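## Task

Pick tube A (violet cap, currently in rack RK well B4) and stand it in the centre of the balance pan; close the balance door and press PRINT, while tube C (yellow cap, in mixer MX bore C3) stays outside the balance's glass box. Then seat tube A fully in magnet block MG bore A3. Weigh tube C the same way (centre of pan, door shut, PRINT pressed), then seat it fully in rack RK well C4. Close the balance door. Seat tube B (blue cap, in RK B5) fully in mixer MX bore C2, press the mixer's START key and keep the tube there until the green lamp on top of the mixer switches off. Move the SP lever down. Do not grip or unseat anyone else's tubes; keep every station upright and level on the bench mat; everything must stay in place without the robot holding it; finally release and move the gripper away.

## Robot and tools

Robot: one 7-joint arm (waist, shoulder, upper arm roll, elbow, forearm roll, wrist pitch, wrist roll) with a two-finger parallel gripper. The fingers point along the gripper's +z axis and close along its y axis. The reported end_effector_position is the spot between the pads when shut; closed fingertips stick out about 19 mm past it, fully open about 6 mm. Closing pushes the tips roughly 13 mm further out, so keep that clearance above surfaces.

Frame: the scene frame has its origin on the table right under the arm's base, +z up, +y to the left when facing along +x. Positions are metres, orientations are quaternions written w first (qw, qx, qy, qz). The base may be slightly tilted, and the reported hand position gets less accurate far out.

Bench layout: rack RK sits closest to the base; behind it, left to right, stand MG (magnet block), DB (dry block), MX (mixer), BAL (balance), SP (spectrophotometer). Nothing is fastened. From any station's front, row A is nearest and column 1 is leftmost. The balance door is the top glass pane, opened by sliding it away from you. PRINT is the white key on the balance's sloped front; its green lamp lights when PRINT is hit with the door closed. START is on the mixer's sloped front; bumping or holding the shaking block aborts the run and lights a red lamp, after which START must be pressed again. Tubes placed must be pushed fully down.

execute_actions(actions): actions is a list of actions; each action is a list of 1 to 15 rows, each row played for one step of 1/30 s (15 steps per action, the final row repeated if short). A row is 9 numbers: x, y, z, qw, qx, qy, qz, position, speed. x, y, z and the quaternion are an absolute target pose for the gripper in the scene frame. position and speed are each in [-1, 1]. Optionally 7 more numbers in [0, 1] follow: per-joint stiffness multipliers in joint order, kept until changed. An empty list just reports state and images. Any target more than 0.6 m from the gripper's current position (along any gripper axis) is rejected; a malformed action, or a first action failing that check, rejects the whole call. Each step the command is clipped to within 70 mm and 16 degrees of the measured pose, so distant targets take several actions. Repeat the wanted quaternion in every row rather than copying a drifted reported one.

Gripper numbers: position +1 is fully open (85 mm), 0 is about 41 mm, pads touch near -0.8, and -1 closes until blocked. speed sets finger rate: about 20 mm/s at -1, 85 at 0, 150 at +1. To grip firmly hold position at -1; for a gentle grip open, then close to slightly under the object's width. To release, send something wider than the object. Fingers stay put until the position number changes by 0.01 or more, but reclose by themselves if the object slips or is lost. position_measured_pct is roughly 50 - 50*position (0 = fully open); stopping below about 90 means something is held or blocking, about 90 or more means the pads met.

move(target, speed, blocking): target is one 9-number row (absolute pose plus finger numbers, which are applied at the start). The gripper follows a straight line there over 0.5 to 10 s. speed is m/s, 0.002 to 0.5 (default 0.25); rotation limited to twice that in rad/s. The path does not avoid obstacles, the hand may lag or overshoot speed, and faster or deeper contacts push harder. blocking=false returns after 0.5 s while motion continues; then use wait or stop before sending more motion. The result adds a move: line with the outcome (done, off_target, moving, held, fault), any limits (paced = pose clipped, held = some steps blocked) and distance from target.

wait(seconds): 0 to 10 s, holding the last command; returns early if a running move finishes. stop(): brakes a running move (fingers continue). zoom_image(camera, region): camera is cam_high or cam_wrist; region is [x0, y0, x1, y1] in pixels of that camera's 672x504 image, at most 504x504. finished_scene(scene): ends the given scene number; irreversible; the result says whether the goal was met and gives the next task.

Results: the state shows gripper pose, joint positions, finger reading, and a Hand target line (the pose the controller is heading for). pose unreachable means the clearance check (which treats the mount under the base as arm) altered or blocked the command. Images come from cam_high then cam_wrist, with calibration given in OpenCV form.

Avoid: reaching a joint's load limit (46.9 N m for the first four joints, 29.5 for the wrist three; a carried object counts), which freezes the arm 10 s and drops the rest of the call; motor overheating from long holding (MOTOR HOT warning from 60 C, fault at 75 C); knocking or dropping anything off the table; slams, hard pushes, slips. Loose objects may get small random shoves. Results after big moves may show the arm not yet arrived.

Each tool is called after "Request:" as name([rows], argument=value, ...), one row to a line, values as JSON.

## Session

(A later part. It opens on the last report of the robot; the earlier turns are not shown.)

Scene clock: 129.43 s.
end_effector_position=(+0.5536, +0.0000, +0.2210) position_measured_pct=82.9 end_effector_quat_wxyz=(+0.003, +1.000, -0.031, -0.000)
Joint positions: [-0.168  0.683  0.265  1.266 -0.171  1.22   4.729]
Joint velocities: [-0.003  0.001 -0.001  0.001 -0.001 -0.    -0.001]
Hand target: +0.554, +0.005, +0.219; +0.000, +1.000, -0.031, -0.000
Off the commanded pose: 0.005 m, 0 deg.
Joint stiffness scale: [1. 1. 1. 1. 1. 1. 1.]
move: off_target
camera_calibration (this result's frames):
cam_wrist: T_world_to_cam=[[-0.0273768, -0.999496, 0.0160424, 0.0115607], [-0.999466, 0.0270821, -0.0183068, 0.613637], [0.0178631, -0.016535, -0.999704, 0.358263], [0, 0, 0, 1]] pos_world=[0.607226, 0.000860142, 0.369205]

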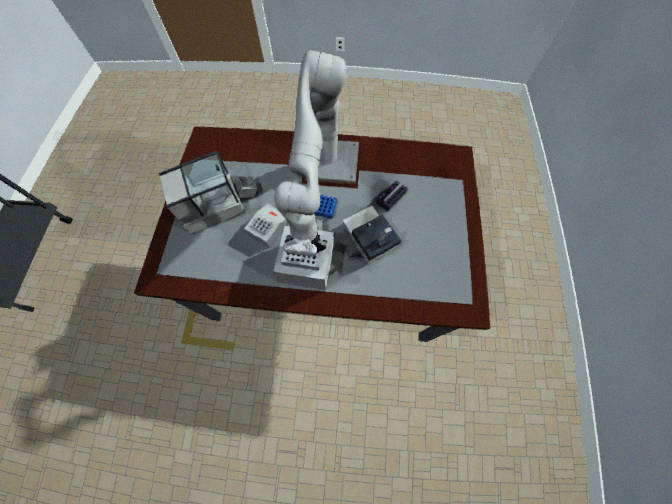

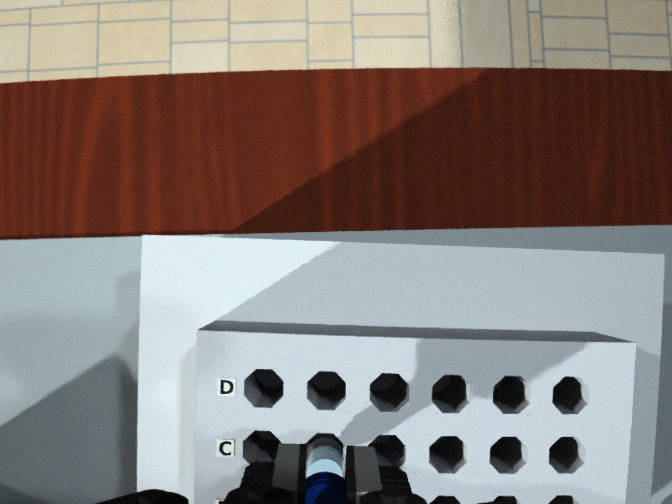

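Request:
move(target=[0.5540,0.0028,0.2025,0,0.9995,-0.0314,0,-1,0], speed=0.03)

Scene clock: 130.70 s.
end_effector_position=(+0.5536, +0.0006, +0.2047) position_measured_pct=82.9 end_effector_quat_wxyz=(+0.003, +0.999, -0.032, -0.000)
Joint positions: [-0.168  0.698  0.261  1.294 -0.174  1.178  4.729]
Joint velocities: [-0.     0.002  0.001 -0.001 -0.    -0.001  0.   ]
Hand target: +0.554, +0.003, +0.203; -0.000, +1.000, -0.031, -0.000
Off the commanded pose: 0.003 m, 0 deg.
Joint stiffness scale: [1. 1. 1. 1. 1. 1. 1.]
move: done
camera_calibration (this result's frames):
cam_wrist: T_world_to_cam=[[-0.0295895, -0.99943, 0.0162447, 0.0135858], [-0.999397, 0.0292857, -0.0186292, 0.61341], [0.0181429, -0.0167861, -0.999694, 0.341797], [0, 0, 0, 1]] pos_world=[0.607242, 0.00135137, 0.352899]

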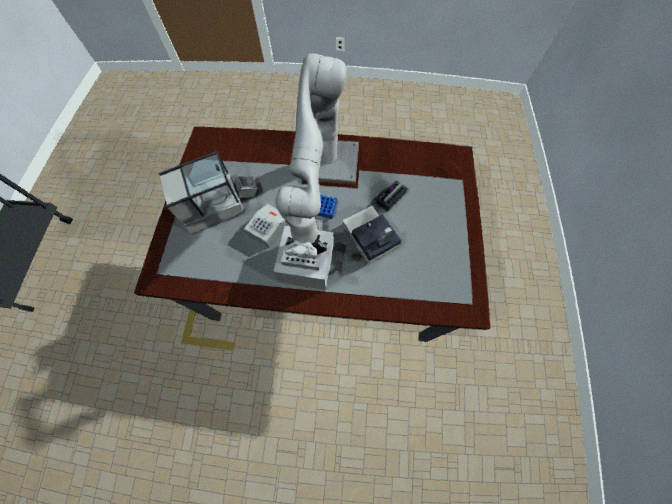

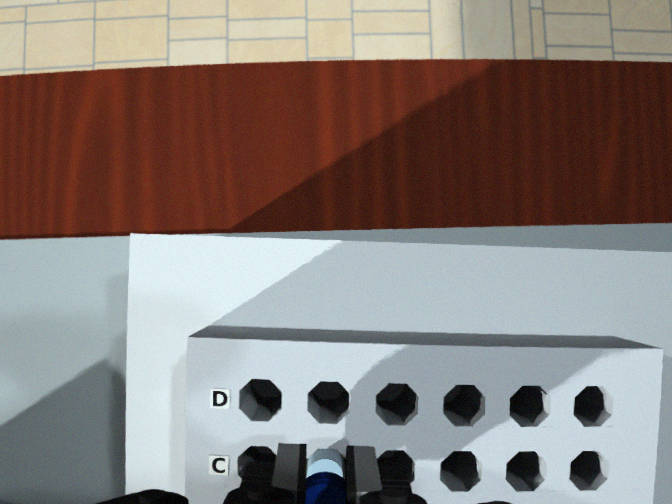

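Request:
move(target=[0.5540,0.0028,0.1925,0,0.9995,-0.0314,0,-1,0], speed=0.03)

Request:
execute_actions([
  [[0.5540,0.0028,0.1935,0,0.9995,-0.0314,0,-0.3,0]],
])

Request:
move(target=[0.5570,0.0015,0.222,0,0.9995,-0.0314,0,-0.3,0], speed=0.1)

Request:
execute_actions([
  [[0.5570,0.0015,0.222,0,0.9995,-0.0314,0,-1,0.5]],
])

Scene clock: 132.07 s.
end_effector_position=(+0.5537, +0.0007, +0.1948) position_measured_pct=82.9 end_effector_quat_wxyz=(+0.003, +0.999, -0.032, -0.000)
Joint positions: [-0.168  0.708  0.258  1.309 -0.175  1.152  4.729]
Joint velocities: [ 0.001  0.002 -0.     0.     0.    -0.002  0.   ]
Hand target: +0.554, +0.003, +0.193; +0.000, +1.000, -0.031, -0.000
Off the commanded pose: 0.003 m, 0 deg.
Joint stiffness scale: [1. 1. 1. 1. 1. 1. 1.]
move: done
camera_calibration (this result's frames):
cam_wrist: T_world_to_cam=[[-0.0303412, -0.99939, 0.0172902, 0.014089], [-0.999373, 0.0300155, -0.0187949, 0.613304], [0.0182645, -0.0178496, -0.999674, 0.331848], [0, 0, 0, 1]] pos_world=[0.607286, 0.00159517, 0.343024]

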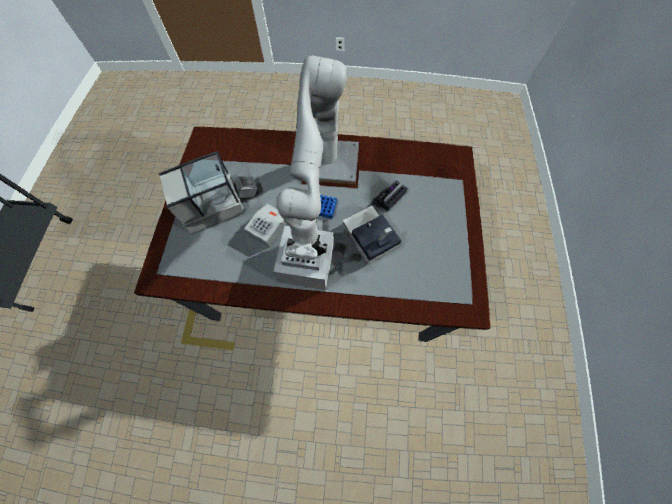

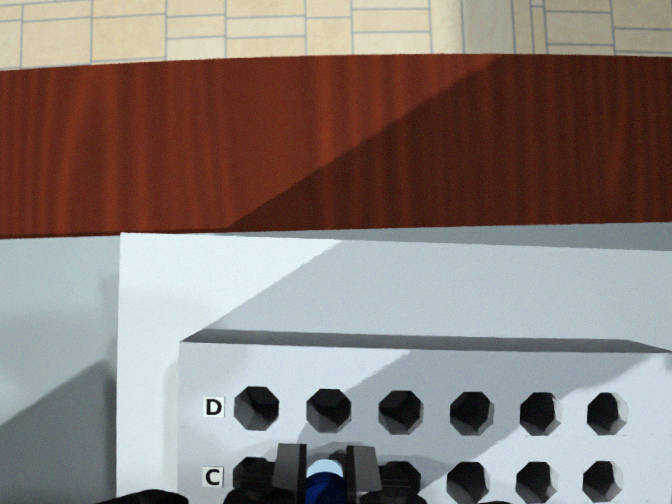

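Scene clock: 132.57 s.
end_effector_position=(+0.5537, +0.0013, +0.1947) position_measured_pct=65.1 end_effector_quat_wxyz=(+0.003, +0.999, -0.032, -0.000)
Joint positions: [-0.168  0.708  0.257  1.309 -0.175  1.152  4.729]
Joint velocities: [ 0.    -0.    -0.002  0.001 -0.    -0.    -0.   ]
Hand target: +0.554, +0.003, +0.194; +0.000, +1.000, -0.031, -0.000
Off the commanded pose: 0.002 m, 0 deg.
Joint stiffness scale: [1. 1. 1. 1. 1. 1. 1.]
camera_calibration (this result's frames):
cam_wrist: T_world_to_cam=[[-0.0296815, -0.999424, 0.0164418, 0.0144516], [-0.999394, 0.0293737, -0.0186562, 0.613254], [0.0181625, -0.0169856, -0.999691, 0.331846], [0, 0, 0, 1]] pos_world=[0.607284, 0.00206635, 0.342947]

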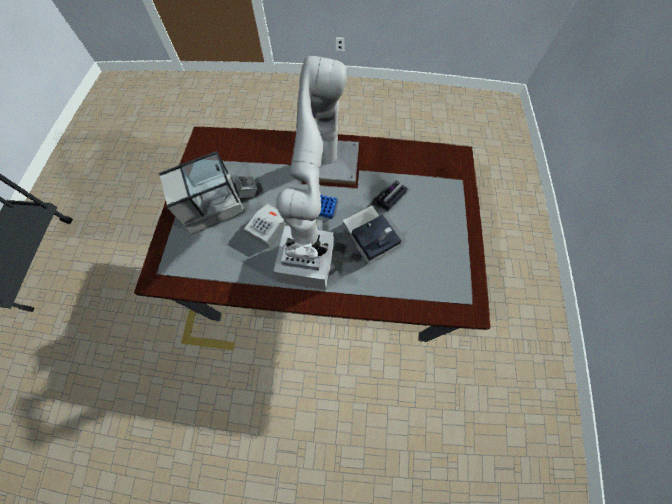

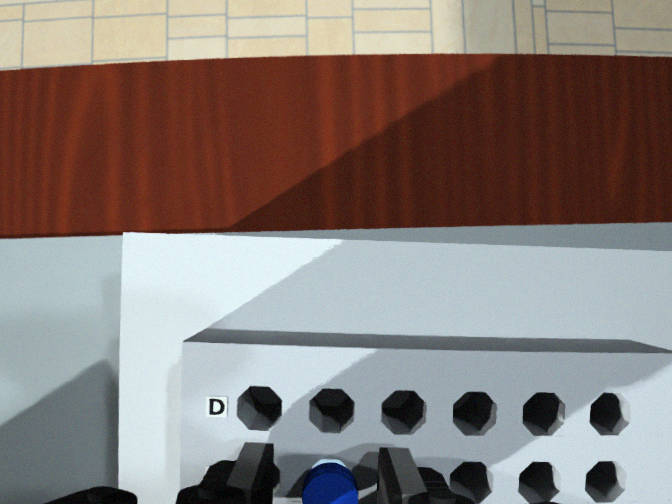

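Scene clock: 133.37 s.
end_effector_position=(+0.5574, +0.0052, +0.2199) position_measured_pct=65.1 end_effector_quat_wxyz=(-0.001, +1.000, -0.028, +0.000)
Joint positions: [-0.167  0.692  0.257  1.253 -0.175  1.223  4.729]
Joint velocities: [ 0.001 -0.001 -0.    -0.001  0.     0.001  0.   ]
Hand target: +0.557, +0.001, +0.222; +0.000, +1.000, -0.032, +0.000
Off the commanded pose: 0.004 m, 0 deg.
Joint stiffness scale: [1. 1. 1. 1. 1. 1. 1.]
move: off_target
camera_calibration (this result's frames):
cam_wrist: T_world_to_cam=[[-0.0216588, -0.999728, 0.00861226, 0.0152509], [-0.999574, 0.0214853, -0.0197485, 0.617708], [0.0195581, -0.00903632, -0.999768, 0.356175], [0, 0, 0, 1]] pos_world=[0.610809, 0.00519365, 0.36816]

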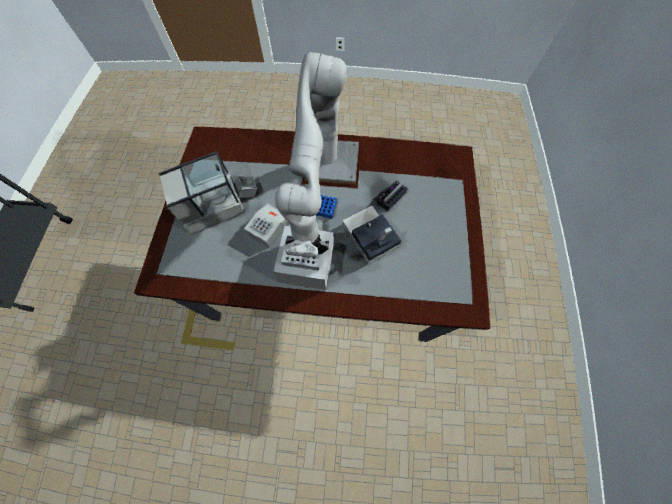

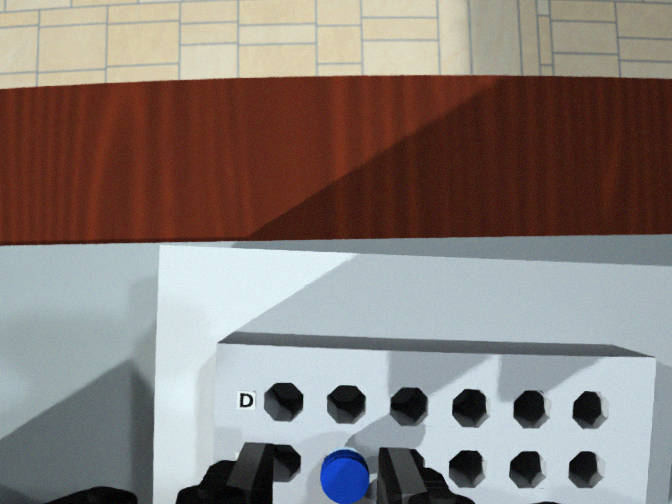

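Scene clock: 133.87 s.
end_effector_position=(+0.5574, +0.0051, +0.2201) position_measured_pct=91.7 end_effector_quat_wxyz=(-0.001, +1.000, -0.028, +0.000)
Joint positions: [-0.167  0.691  0.257  1.253 -0.175  1.223  4.729]
Joint velocities: [-0.    -0.     0.     0.001  0.     0.    -0.   ]
Hand target: +0.557, +0.002, +0.222; -0.000, +1.000, -0.031, +0.000
Off the commanded pose: 0.004 m, 0 deg.
Joint stiffness scale: [1. 1. 1. 1. 1. 1. 1.]
camera_calibration (this result's frames):
cam_wrist: T_world_to_cam=[[-0.0217363, -0.999727, 0.00853814, 0.0152737], [-0.999566, 0.0215613, -0.0200821, 0.617812], [0.0198926, -0.00897094, -0.999762, 0.356181], [0, 0, 0, 1]] pos_world=[0.61079, 0.00514396, 0.368372]

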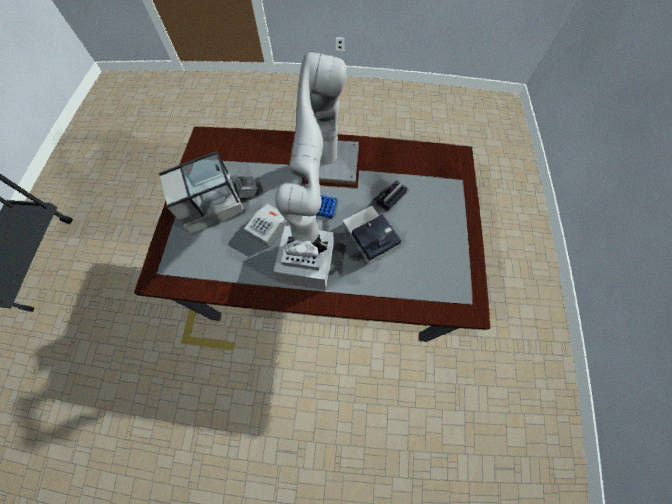

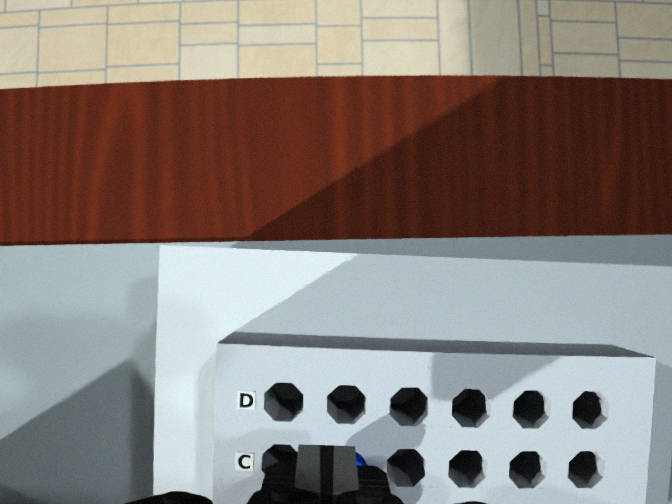

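Request:
execute_actions(actions=[])

Scene clock: 134.73 s.
end_effector_position=(+0.5574, +0.0051, +0.2201) position_measured_pct=91.7 end_effector_quat_wxyz=(-0.001, +1.000, -0.028, +0.000)
Joint positions: [-0.167  0.691  0.257  1.253 -0.175  1.223  4.729]
Joint velocities: [ 0.002 -0.    -0.001  0.001  0.     0.     0.   ]
Hand target: +0.557, +0.002, +0.222; -0.000, +1.000, -0.031, +0.000
Off the commanded pose: 0.004 m, 0 deg.
Joint stiffness scale: [1. 1. 1. 1. 1. 1. 1.]
camera_calibration (this result's frames):
cam_wrist: T_world_to_cam=[[-0.0217392, -0.999727, 0.00853716, 0.0152738], [-0.999566, 0.0215642, -0.0200872, 0.617813], [0.0198976, -0.00897013, -0.999762, 0.356181], [0, 0, 0, 1]] pos_world=[0.61079, 0.00514202, 0.368376]

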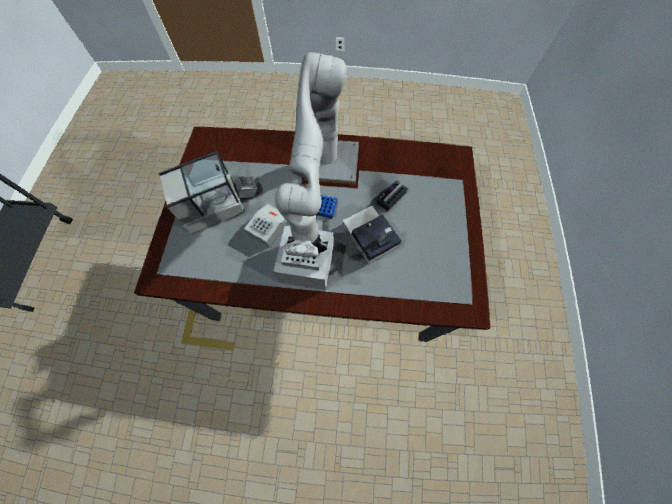

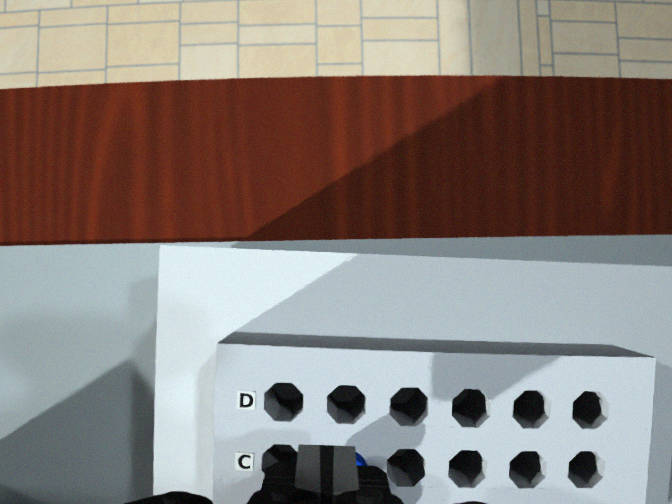

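Request:
move(target=[0.5570,-0.003,0.212,0,0.9995,-0.0314,0,-1,0], speed=0.04)

Scene clock: 135.60 s.
end_effector_position=(+0.5566, -0.0006, +0.2140) position_measured_pct=91.7 end_effector_quat_wxyz=(-0.000, +0.999, -0.032, -0.000)
Joint positions: [-0.159  0.696  0.257  1.265 -0.175  1.208  4.732]
Joint velocities: [ 0.004  0.001  0.     0.001 -0.    -0.001  0.   ]
Hand target: +0.557, -0.003, +0.212; -0.000, +1.000, -0.031, -0.000
Off the commanded pose: 0.003 m, 0 deg.
Joint stiffness scale: [1. 1. 1. 1. 1. 1. 1.]
move: done
camera_calibration (this result's frames):
cam_wrist: T_world_to_cam=[[-0.0294641, -0.999512, 0.0103832, 0.0134575], [-0.999404, 0.0292711, -0.0182736, 0.616527], [0.0179608, -0.0109154, -0.999779, 0.351132], [0, 0, 0, 1]] pos_world=[0.61025, -0.000762775, 0.362181]

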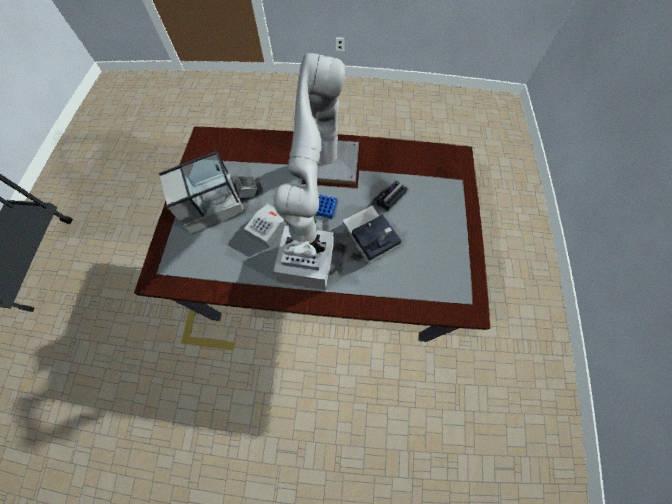

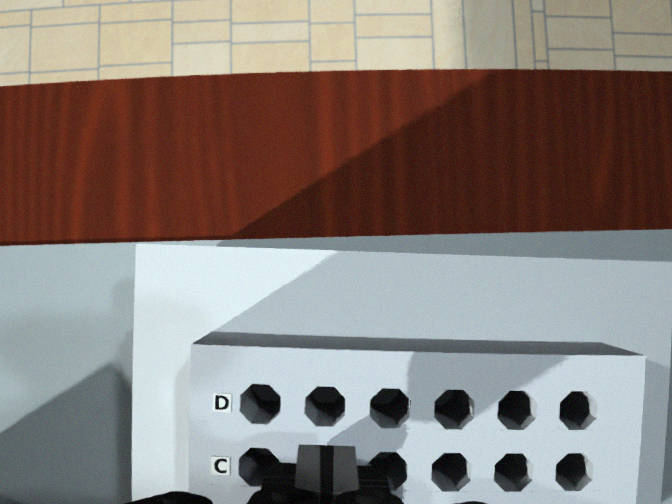

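Request:
move(target=[0.5570,0.0,0.197,0,0.9995,-0.0314,0,-1,0], speed=0.02)

Scene clock: 136.87 s.
end_effector_position=(+0.5579, -0.0025, +0.2035) position_measured_pct=91.7 end_effector_quat_wxyz=(+0.002, +0.999, -0.033, +0.003)
Joint positions: [-0.158  0.705  0.257  1.285 -0.175  1.174  4.732]
Joint velocities: [-0.001 -0.001 -0.     0.001  0.    -0.001  0.   ]
Hand target: +0.557, -0.000, +0.197; -0.000, +1.000, -0.031, -0.000
Off the commanded pose: 0.007 m, 0 deg.
Joint stiffness scale: [1. 1. 1. 1. 1. 1. 1.]
move: off_target
camera_calibration (this result's frames):
cam_wrist: T_world_to_cam=[[-0.0327736, -0.999365, 0.014011, 0.0128612], [-0.999177, 0.0324261, -0.0243529, 0.618851], [0.0238831, -0.0147976, -0.999605, 0.33732], [0, 0, 0, 1]] pos_world=[0.610707, -0.00222234, 0.352078]

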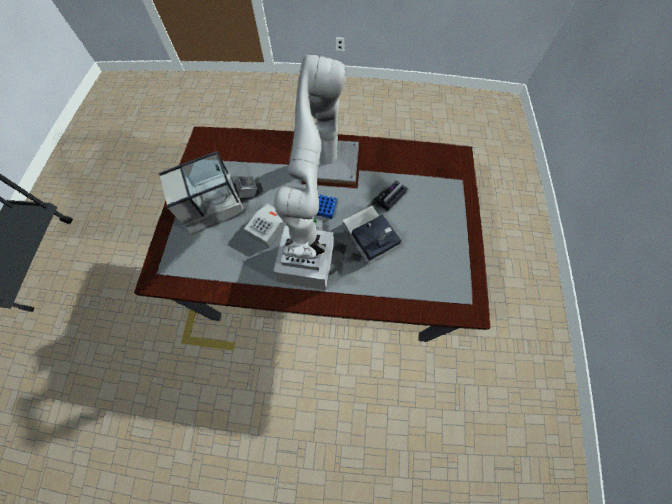

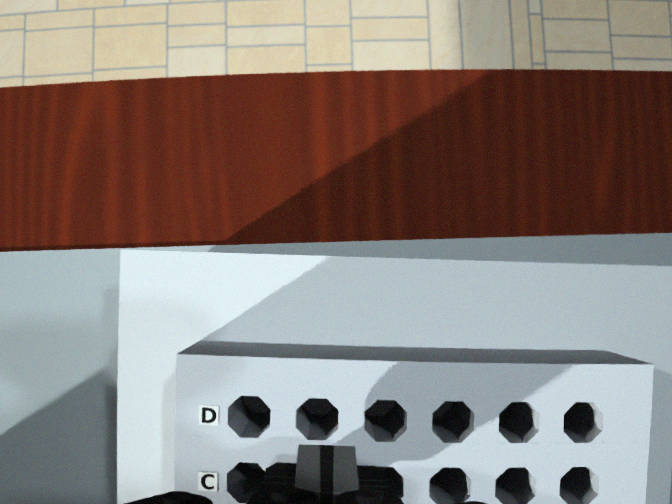

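Seated at 0.2035. Lift and move over START.

Request:
move(target=[0.5570,0.0,0.24,0,0.9995,-0.0314,0,-1,0], speed=0.15)

Request:
move(target=[0.3500,-0.0165,0.24,0,0.9995,-0.0314,0,-1,0], speed=0.3)

Scene clock: 137.87 s.
end_effector_position=(+0.5576, +0.0010, +0.2378) position_measured_pct=91.7 end_effector_quat_wxyz=(-0.003, +1.000, -0.030, +0.000)
Joint positions: [-0.158  0.677  0.261  1.22  -0.175  1.27   4.731]
Joint velocities: [-0.001 -0.001  0.003 -0.    -0.     0.001 -0.   ]
Hand target: +0.557, -0.000, +0.240; +0.000, +1.000, -0.032, +0.000
Off the commanded pose: 0.002 m, 0 deg.
Joint stiffness scale: [1. 1. 1. 1. 1. 1. 1.]
move: done
camera_calibration (this result's frames):
cam_wrist: T_world_to_cam=[[-0.0256158, -0.999657, 0.00536644, 0.013885], [-0.999476, 0.0255043, -0.0199139, 0.618368], [0.0197702, -0.00587374, -0.999787, 0.373989], [0, 0, 0, 1]] pos_world=[0.611006, 0.000305913, 0.386149]

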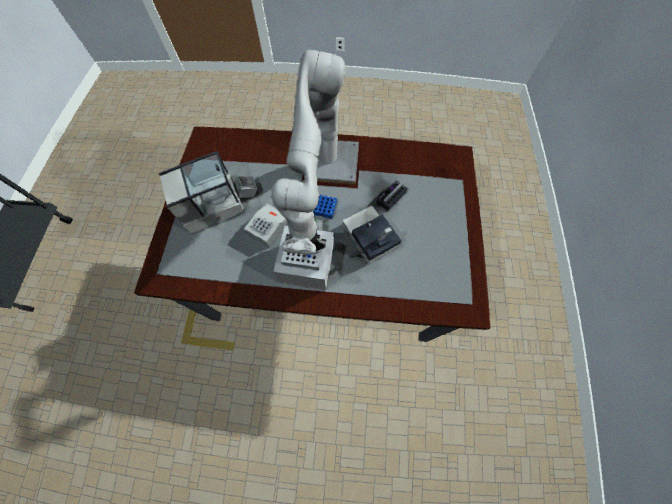

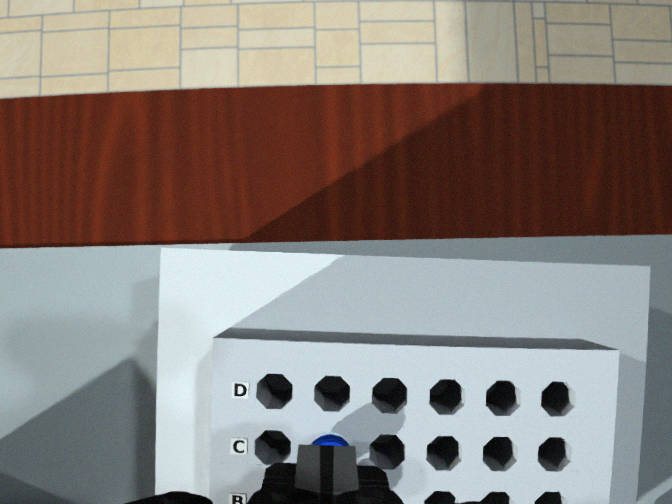

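Scene clock: 139.20 s.
end_effector_position=(+0.3493, -0.0161, +0.2403) position_measured_pct=91.7 end_effector_quat_wxyz=(-0.002, +1.000, -0.031, -0.002)
Joint positions: [-0.219  0.218  0.264  1.941 -0.071  1.001  4.706]
Joint velocities: [-0.002 -0.007 -0.     0.002  0.    -0.     0.   ]
Hand target: +0.350, -0.016, +0.240; -0.000, +1.000, -0.031, +0.000
Off the commanded pose: 0.001 m, 0 deg.
Joint stiffness scale: [1. 1. 1. 1. 1. 1. 1.]
move: done
camera_calibration (this result's frames):
cam_wrist: T_world_to_cam=[[-0.0285852, -0.999566, 0.00716656, -0.00795666], [-0.999493, 0.0284812, -0.0142133, 0.409295], [0.014003, -0.00756921, -0.999873, 0.382526], [0, 0, 0, 1]] pos_world=[0.403503, -0.016715, 0.388352]

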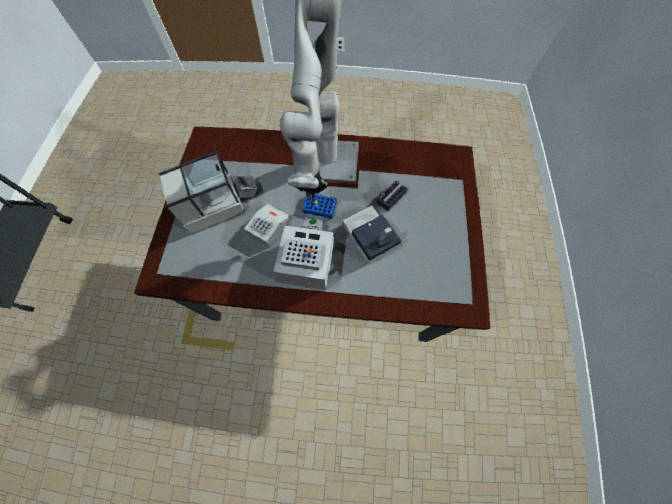

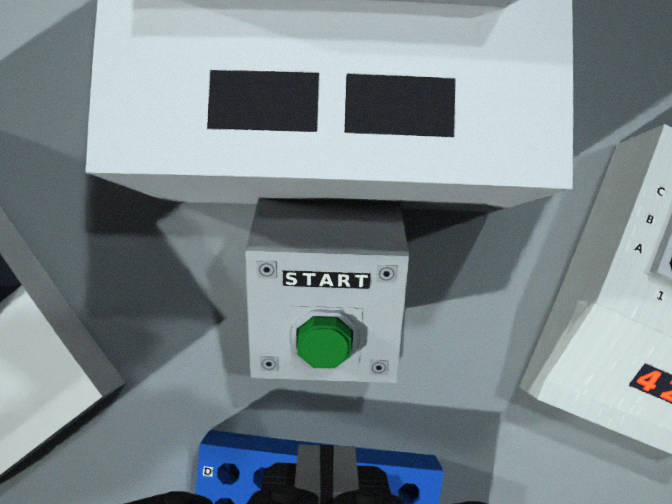

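Request:
move(target=[0.3665,-0.0165,0.108,0,0.9995,-0.0314,0,-1,0], speed=0.2)

Request:
move(target=[0.3665,-0.0165,0.092,0,0.9995,-0.0314,0,-1,0], speed=0.03)

Scene clock: 140.83 s.
end_effector_position=(+0.3661, -0.0163, +0.1097) position_measured_pct=91.7 end_effector_quat_wxyz=(+0.001, +1.000, -0.031, -0.000)
Joint positions: [-0.166  0.496  0.219  2.085 -0.186  0.585  4.814]
Joint velocities: [ 0.002  0.005 -0.003  0.    -0.    -0.     0.001]
Hand target: +0.366, -0.016, +0.108; -0.001, +1.000, -0.031, -0.000
Off the commanded pose: 0.002 m, 0 deg.
Joint stiffness scale: [1. 1. 1. 1. 1. 1. 1.]
move: done
camera_calibration (this result's frames):
cam_wrist: T_world_to_cam=[[-0.0278912, -0.999542, 0.011704, -0.00746343], [-0.999451, 0.0276752, -0.0182325, 0.424722], [0.0179002, -0.0122061, -0.999765, 0.250116], [0, 0, 0, 1]] pos_world=[0.419803, -0.0161613, 0.257888]

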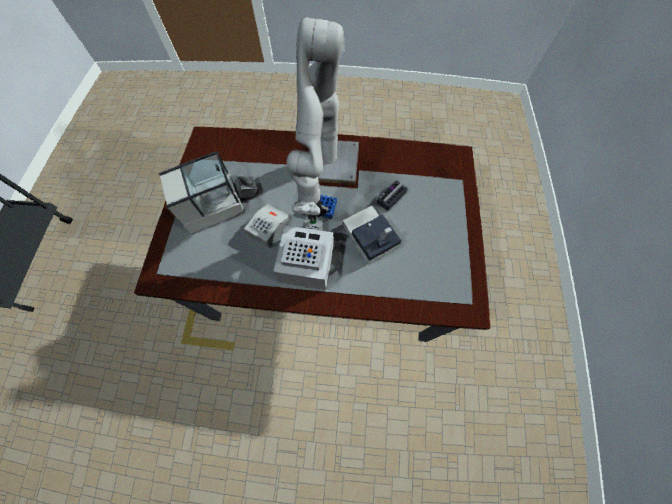

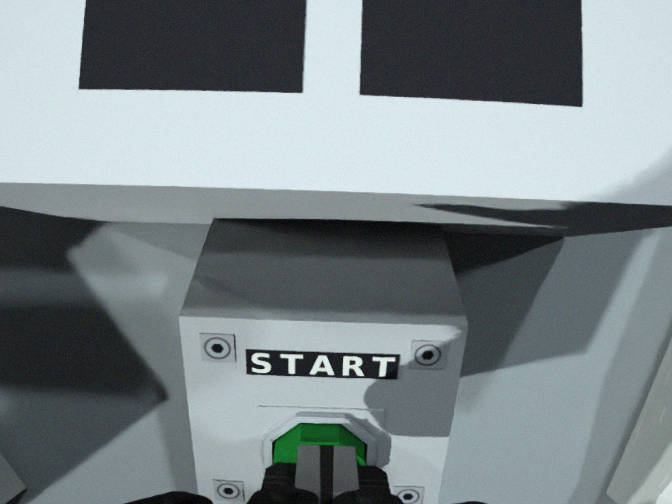

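Scene clock: 141.70 s.
end_effector_position=(+0.3695, -0.0162, +0.0952) position_measured_pct=91.7 end_effector_quat_wxyz=(+0.001, +1.000, -0.031, +0.003)
Joint positions: [-0.151  0.53   0.2    2.094 -0.196  0.533  4.821]
Joint velocities: [ 0.007  0.004 -0.008  0.001  0.    -0.004 -0.   ]
Hand target: +0.366, -0.016, +0.092; -0.000, +1.000, -0.031, -0.000
Off the commanded pose: 0.004 m, 0 deg.
Joint stiffness scale: [1. 1. 1. 1. 1. 1. 1.]
move: off_target
camera_calibration (this result's frames):
cam_wrist: T_world_to_cam=[[-0.0278757, -0.999538, 0.0121336, -0.00715174], [-0.999278, 0.027551, -0.0261538, 0.428471], [0.0258074, -0.0128538, -0.999584, 0.232653], [0, 0, 0, 1]] pos_world=[0.421958, -0.0159628, 0.243849]

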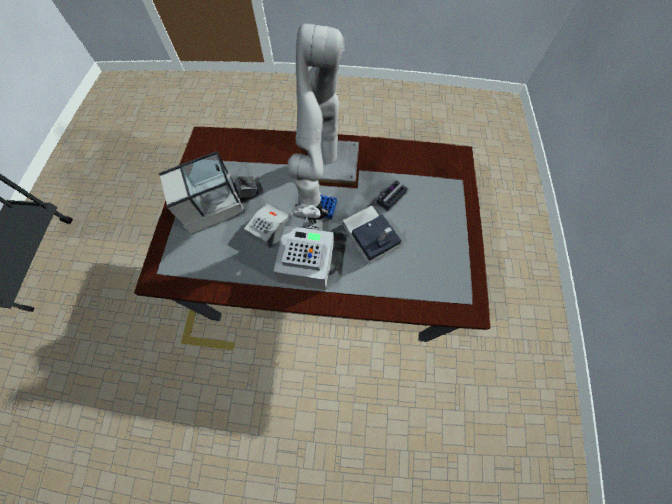

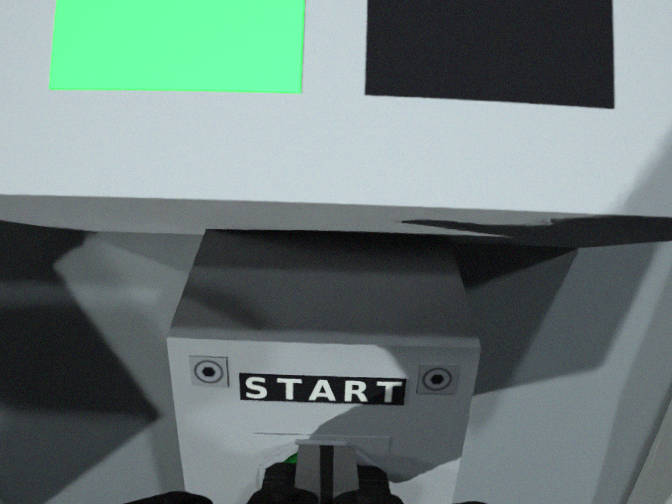

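Request:
move(target=[0.3665,-0.0165,0.16,0,0.9995,-0.0314,0,-1,0], speed=0.2)

Request:
move(target=[0.37,0.21,0.36,0,0.9588,0.2840,0,-1,0], speed=0.3)

Scene clock: 143.00 s.
end_effector_position=(+0.3666, -0.0163, +0.1583) position_measured_pct=91.7 end_effector_quat_wxyz=(-0.001, +1.000, -0.031, +0.000)
Joint positions: [-0.185  0.392  0.243  2.03  -0.14   0.74   4.773]
Joint velocities: [-0.003 -0.005 -0.001 -0.001  0.     0.001  0.   ]
Hand target: +0.367, -0.017, +0.160; +0.000, +1.000, -0.032, +0.000
Off the commanded pose: 0.002 m, 0 deg.
Joint stiffness scale: [1. 1. 1. 1. 1. 1. 1.]
move: done
camera_calibration (this result's frames):
cam_wrist: T_world_to_cam=[[-0.028545, -0.99956, 0.00804598, -0.00723216], [-0.999402, 0.0283817, -0.019727, 0.426257], [0.0194899, -0.00860427, -0.999773, 0.298188], [0, 0, 0, 1]] pos_world=[0.419984, -0.0167612, 0.306587]

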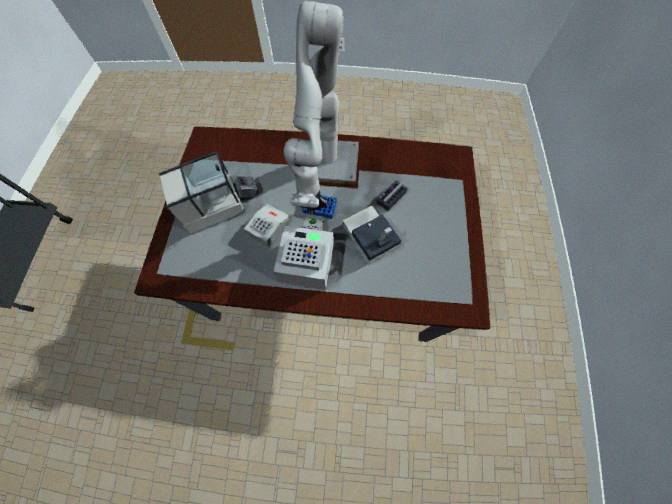

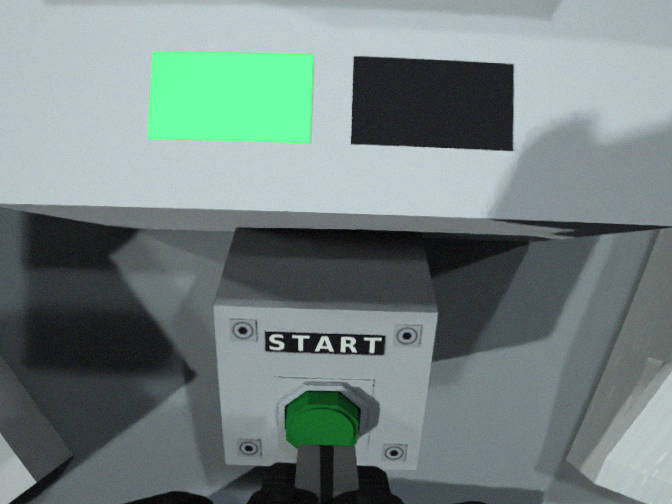

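Scene clock: 144.57 s.
end_effector_position=(+0.3733, +0.2079, +0.3598) position_measured_pct=91.7 end_effector_quat_wxyz=(-0.000, +0.961, +0.277, +0.003)
Joint positions: [-0.521  0.281 -0.029  1.435  0.006  1.424  4.703]
Joint velocities: [-0.002  0.009 -0.    -0.003  0.     0.002  0.   ]
Hand target: +0.372, +0.209, +0.360; +0.002, +0.959, +0.283, +0.001
Off the commanded pose: 0.004 m, 1 deg.
Joint stiffness scale: [1. 1. 1. 1. 1. 1. 1.]
move: off_target
camera_calibration (this result's frames):
cam_wrist: T_world_to_cam=[[0.560741, -0.827909, 0.0116625, -0.0414951], [-0.827546, -0.560846, -0.0248826, 0.490751], [0.0271414, 0.00430148, -0.999622, 0.495868], [0, 0, 0, 1]] pos_world=[0.415929, 0.238749, 0.508376]

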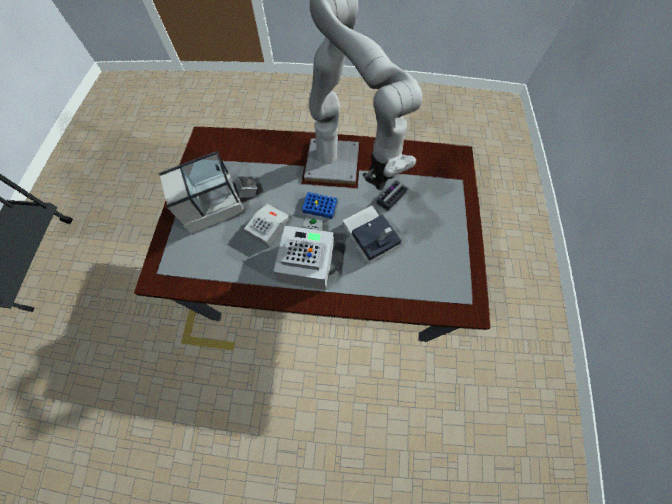

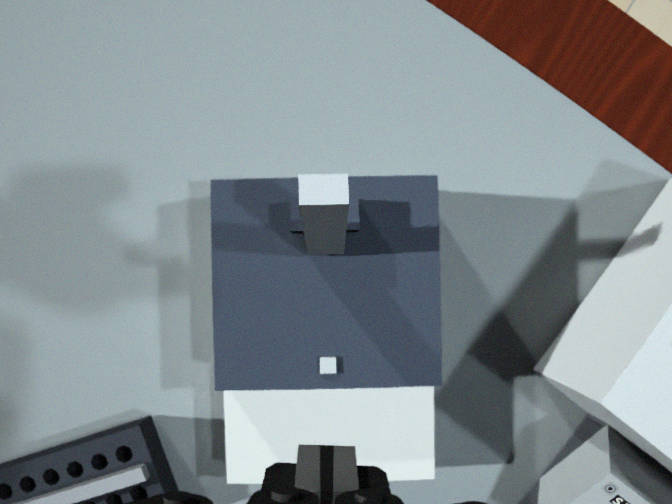

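Request:
move(target=[0.4422,0.2558,0.25,0,0.4586,0.8886,0,0,0], speed=0.4)

Scene clock: 150.33 s.
end_effector_position=(+0.4383, +0.2561, +0.2504) position_measured_pct=50.0 end_effector_quat_wxyz=(-0.002, +0.459, +0.888, -0.002)
Joint positions: [-0.411  0.552 -0.236  1.384  0.125  1.23   6.223]
Joint velocities: [ 0.002  0.006  0.001 -0.001  0.    -0.     0.003]
Hand target: +0.442, +0.256, +0.250; +0.000, +0.458, +0.889, +0.000
Off the commanded pose: 0.004 m, 0 deg.
Joint stiffness scale: [1. 1. 1. 1. 1. 1. 1.]
move: off_target
camera_calibration (this result's frames):
cam_wrist: T_world_to_cam=[[0.795531, 0.605895, 0.00471306, -0.505124], [0.605846, -0.795303, -0.0210684, -0.000249887], [-0.00901693, 0.0196159, -0.999767, 0.396442], [0, 0, 0, 1]] pos_world=[0.405568, 0.298077, 0.398725]

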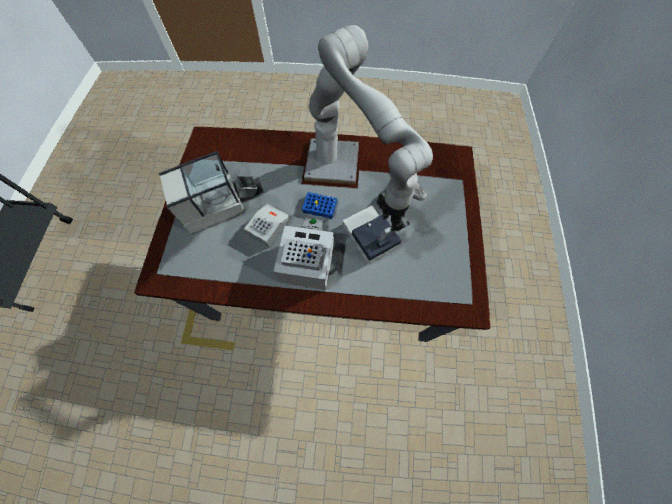

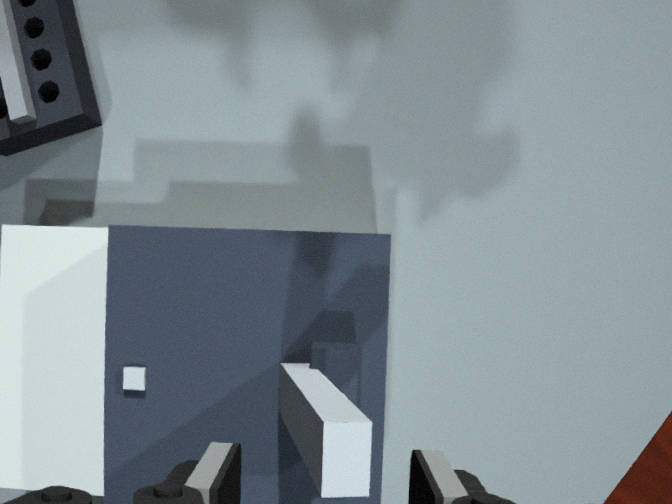

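Request:
move(target=[0.4400,0.2570,0.197,0,0.4586,0.8886,0,0,0], speed=0.12)

Request:
move(target=[0.4065,0.2335,0.197,0,0.4586,0.8886,0,0,0], speed=0.05)

Scene clock: 151.70 s.
end_effector_position=(+0.4390, +0.2575, +0.1991) position_measured_pct=50.0 end_effector_quat_wxyz=(-0.003, +0.457, +0.889, +0.001)
Joint positions: [-0.411  0.603 -0.231  1.473  0.138  1.086  6.215]
Joint velocities: [-0.     0.003 -0.     0.001  0.    -0.001 -0.   ]
Hand target: +0.440, +0.257, +0.197; -0.000, +0.458, +0.889, +0.000
Off the commanded pose: 0.002 m, 0 deg.
Joint stiffness scale: [1. 1. 1. 1. 1. 1. 1.]
move: done
camera_calibration (this result's frames):
cam_wrist: T_world_to_cam=[[0.793198, 0.608878, 0.0102212, -0.507138], [0.608925, -0.792844, -0.0246901, -0.00194849], [-0.0069295, 0.0258081, -0.999643, 0.34264], [0, 0, 0, 1]] pos_world=[0.405822, 0.298398, 0.347653]

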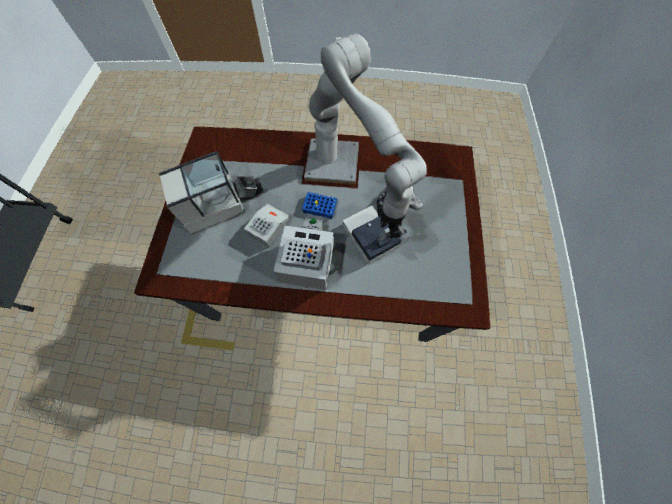

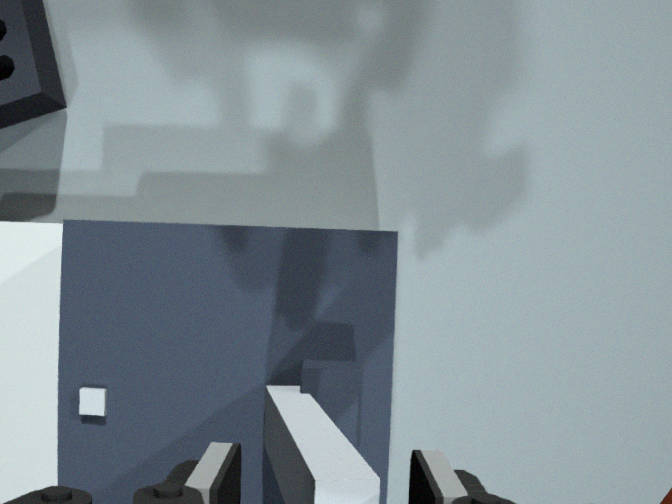

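Scene clock: 152.83 s.
end_effector_position=(+0.4057, +0.2338, +0.1967) position_measured_pct=50.0 end_effector_quat_wxyz=(+0.000, +0.454, +0.891, -0.003)
Joint positions: [-0.401  0.525 -0.231  1.624  0.136  1.018  6.215]
Joint velocities: [ 0.    -0.007 -0.     0.003 -0.001 -0.     0.   ]
Hand target: +0.406, +0.234, +0.197; -0.000, +0.459, +0.889, -0.000
Off the commanded pose: 0.001 m, 1 deg.
Joint stiffness scale: [1. 1. 1. 1. 1. 1. 1.]
move: done
camera_calibration (this result's frames):
cam_wrist: T_world_to_cam=[[0.788824, 0.614597, 0.00526664, -0.464886], [0.614594, -0.788685, -0.0158121, -0.00550237], [-0.00556437, 0.0157098, -0.999861, 0.342451], [0, 0, 0, 1]] pos_world=[0.372, 0.275998, 0.344764]

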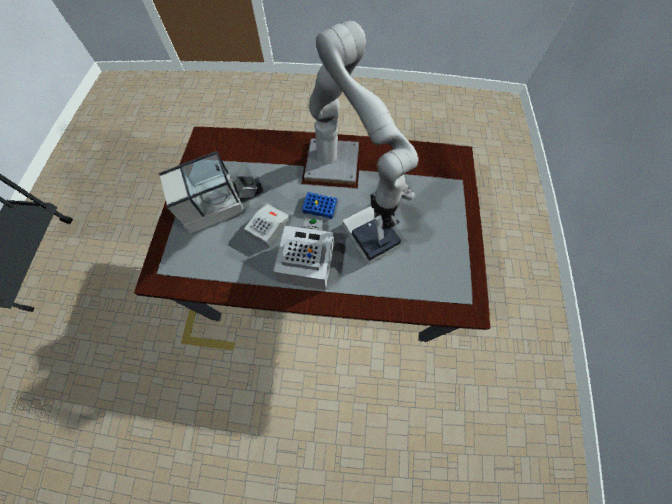

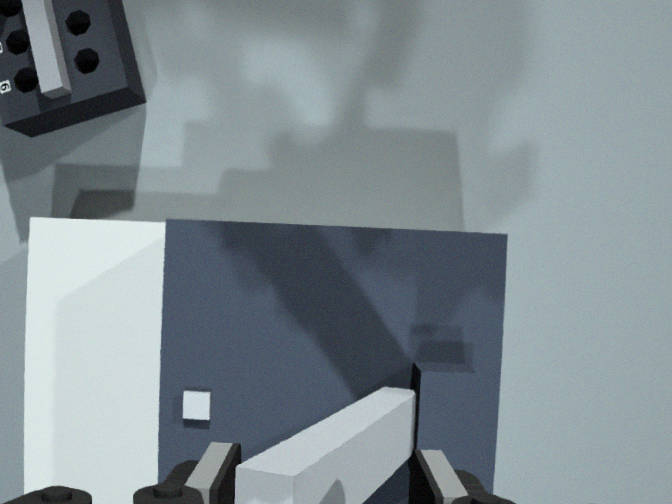

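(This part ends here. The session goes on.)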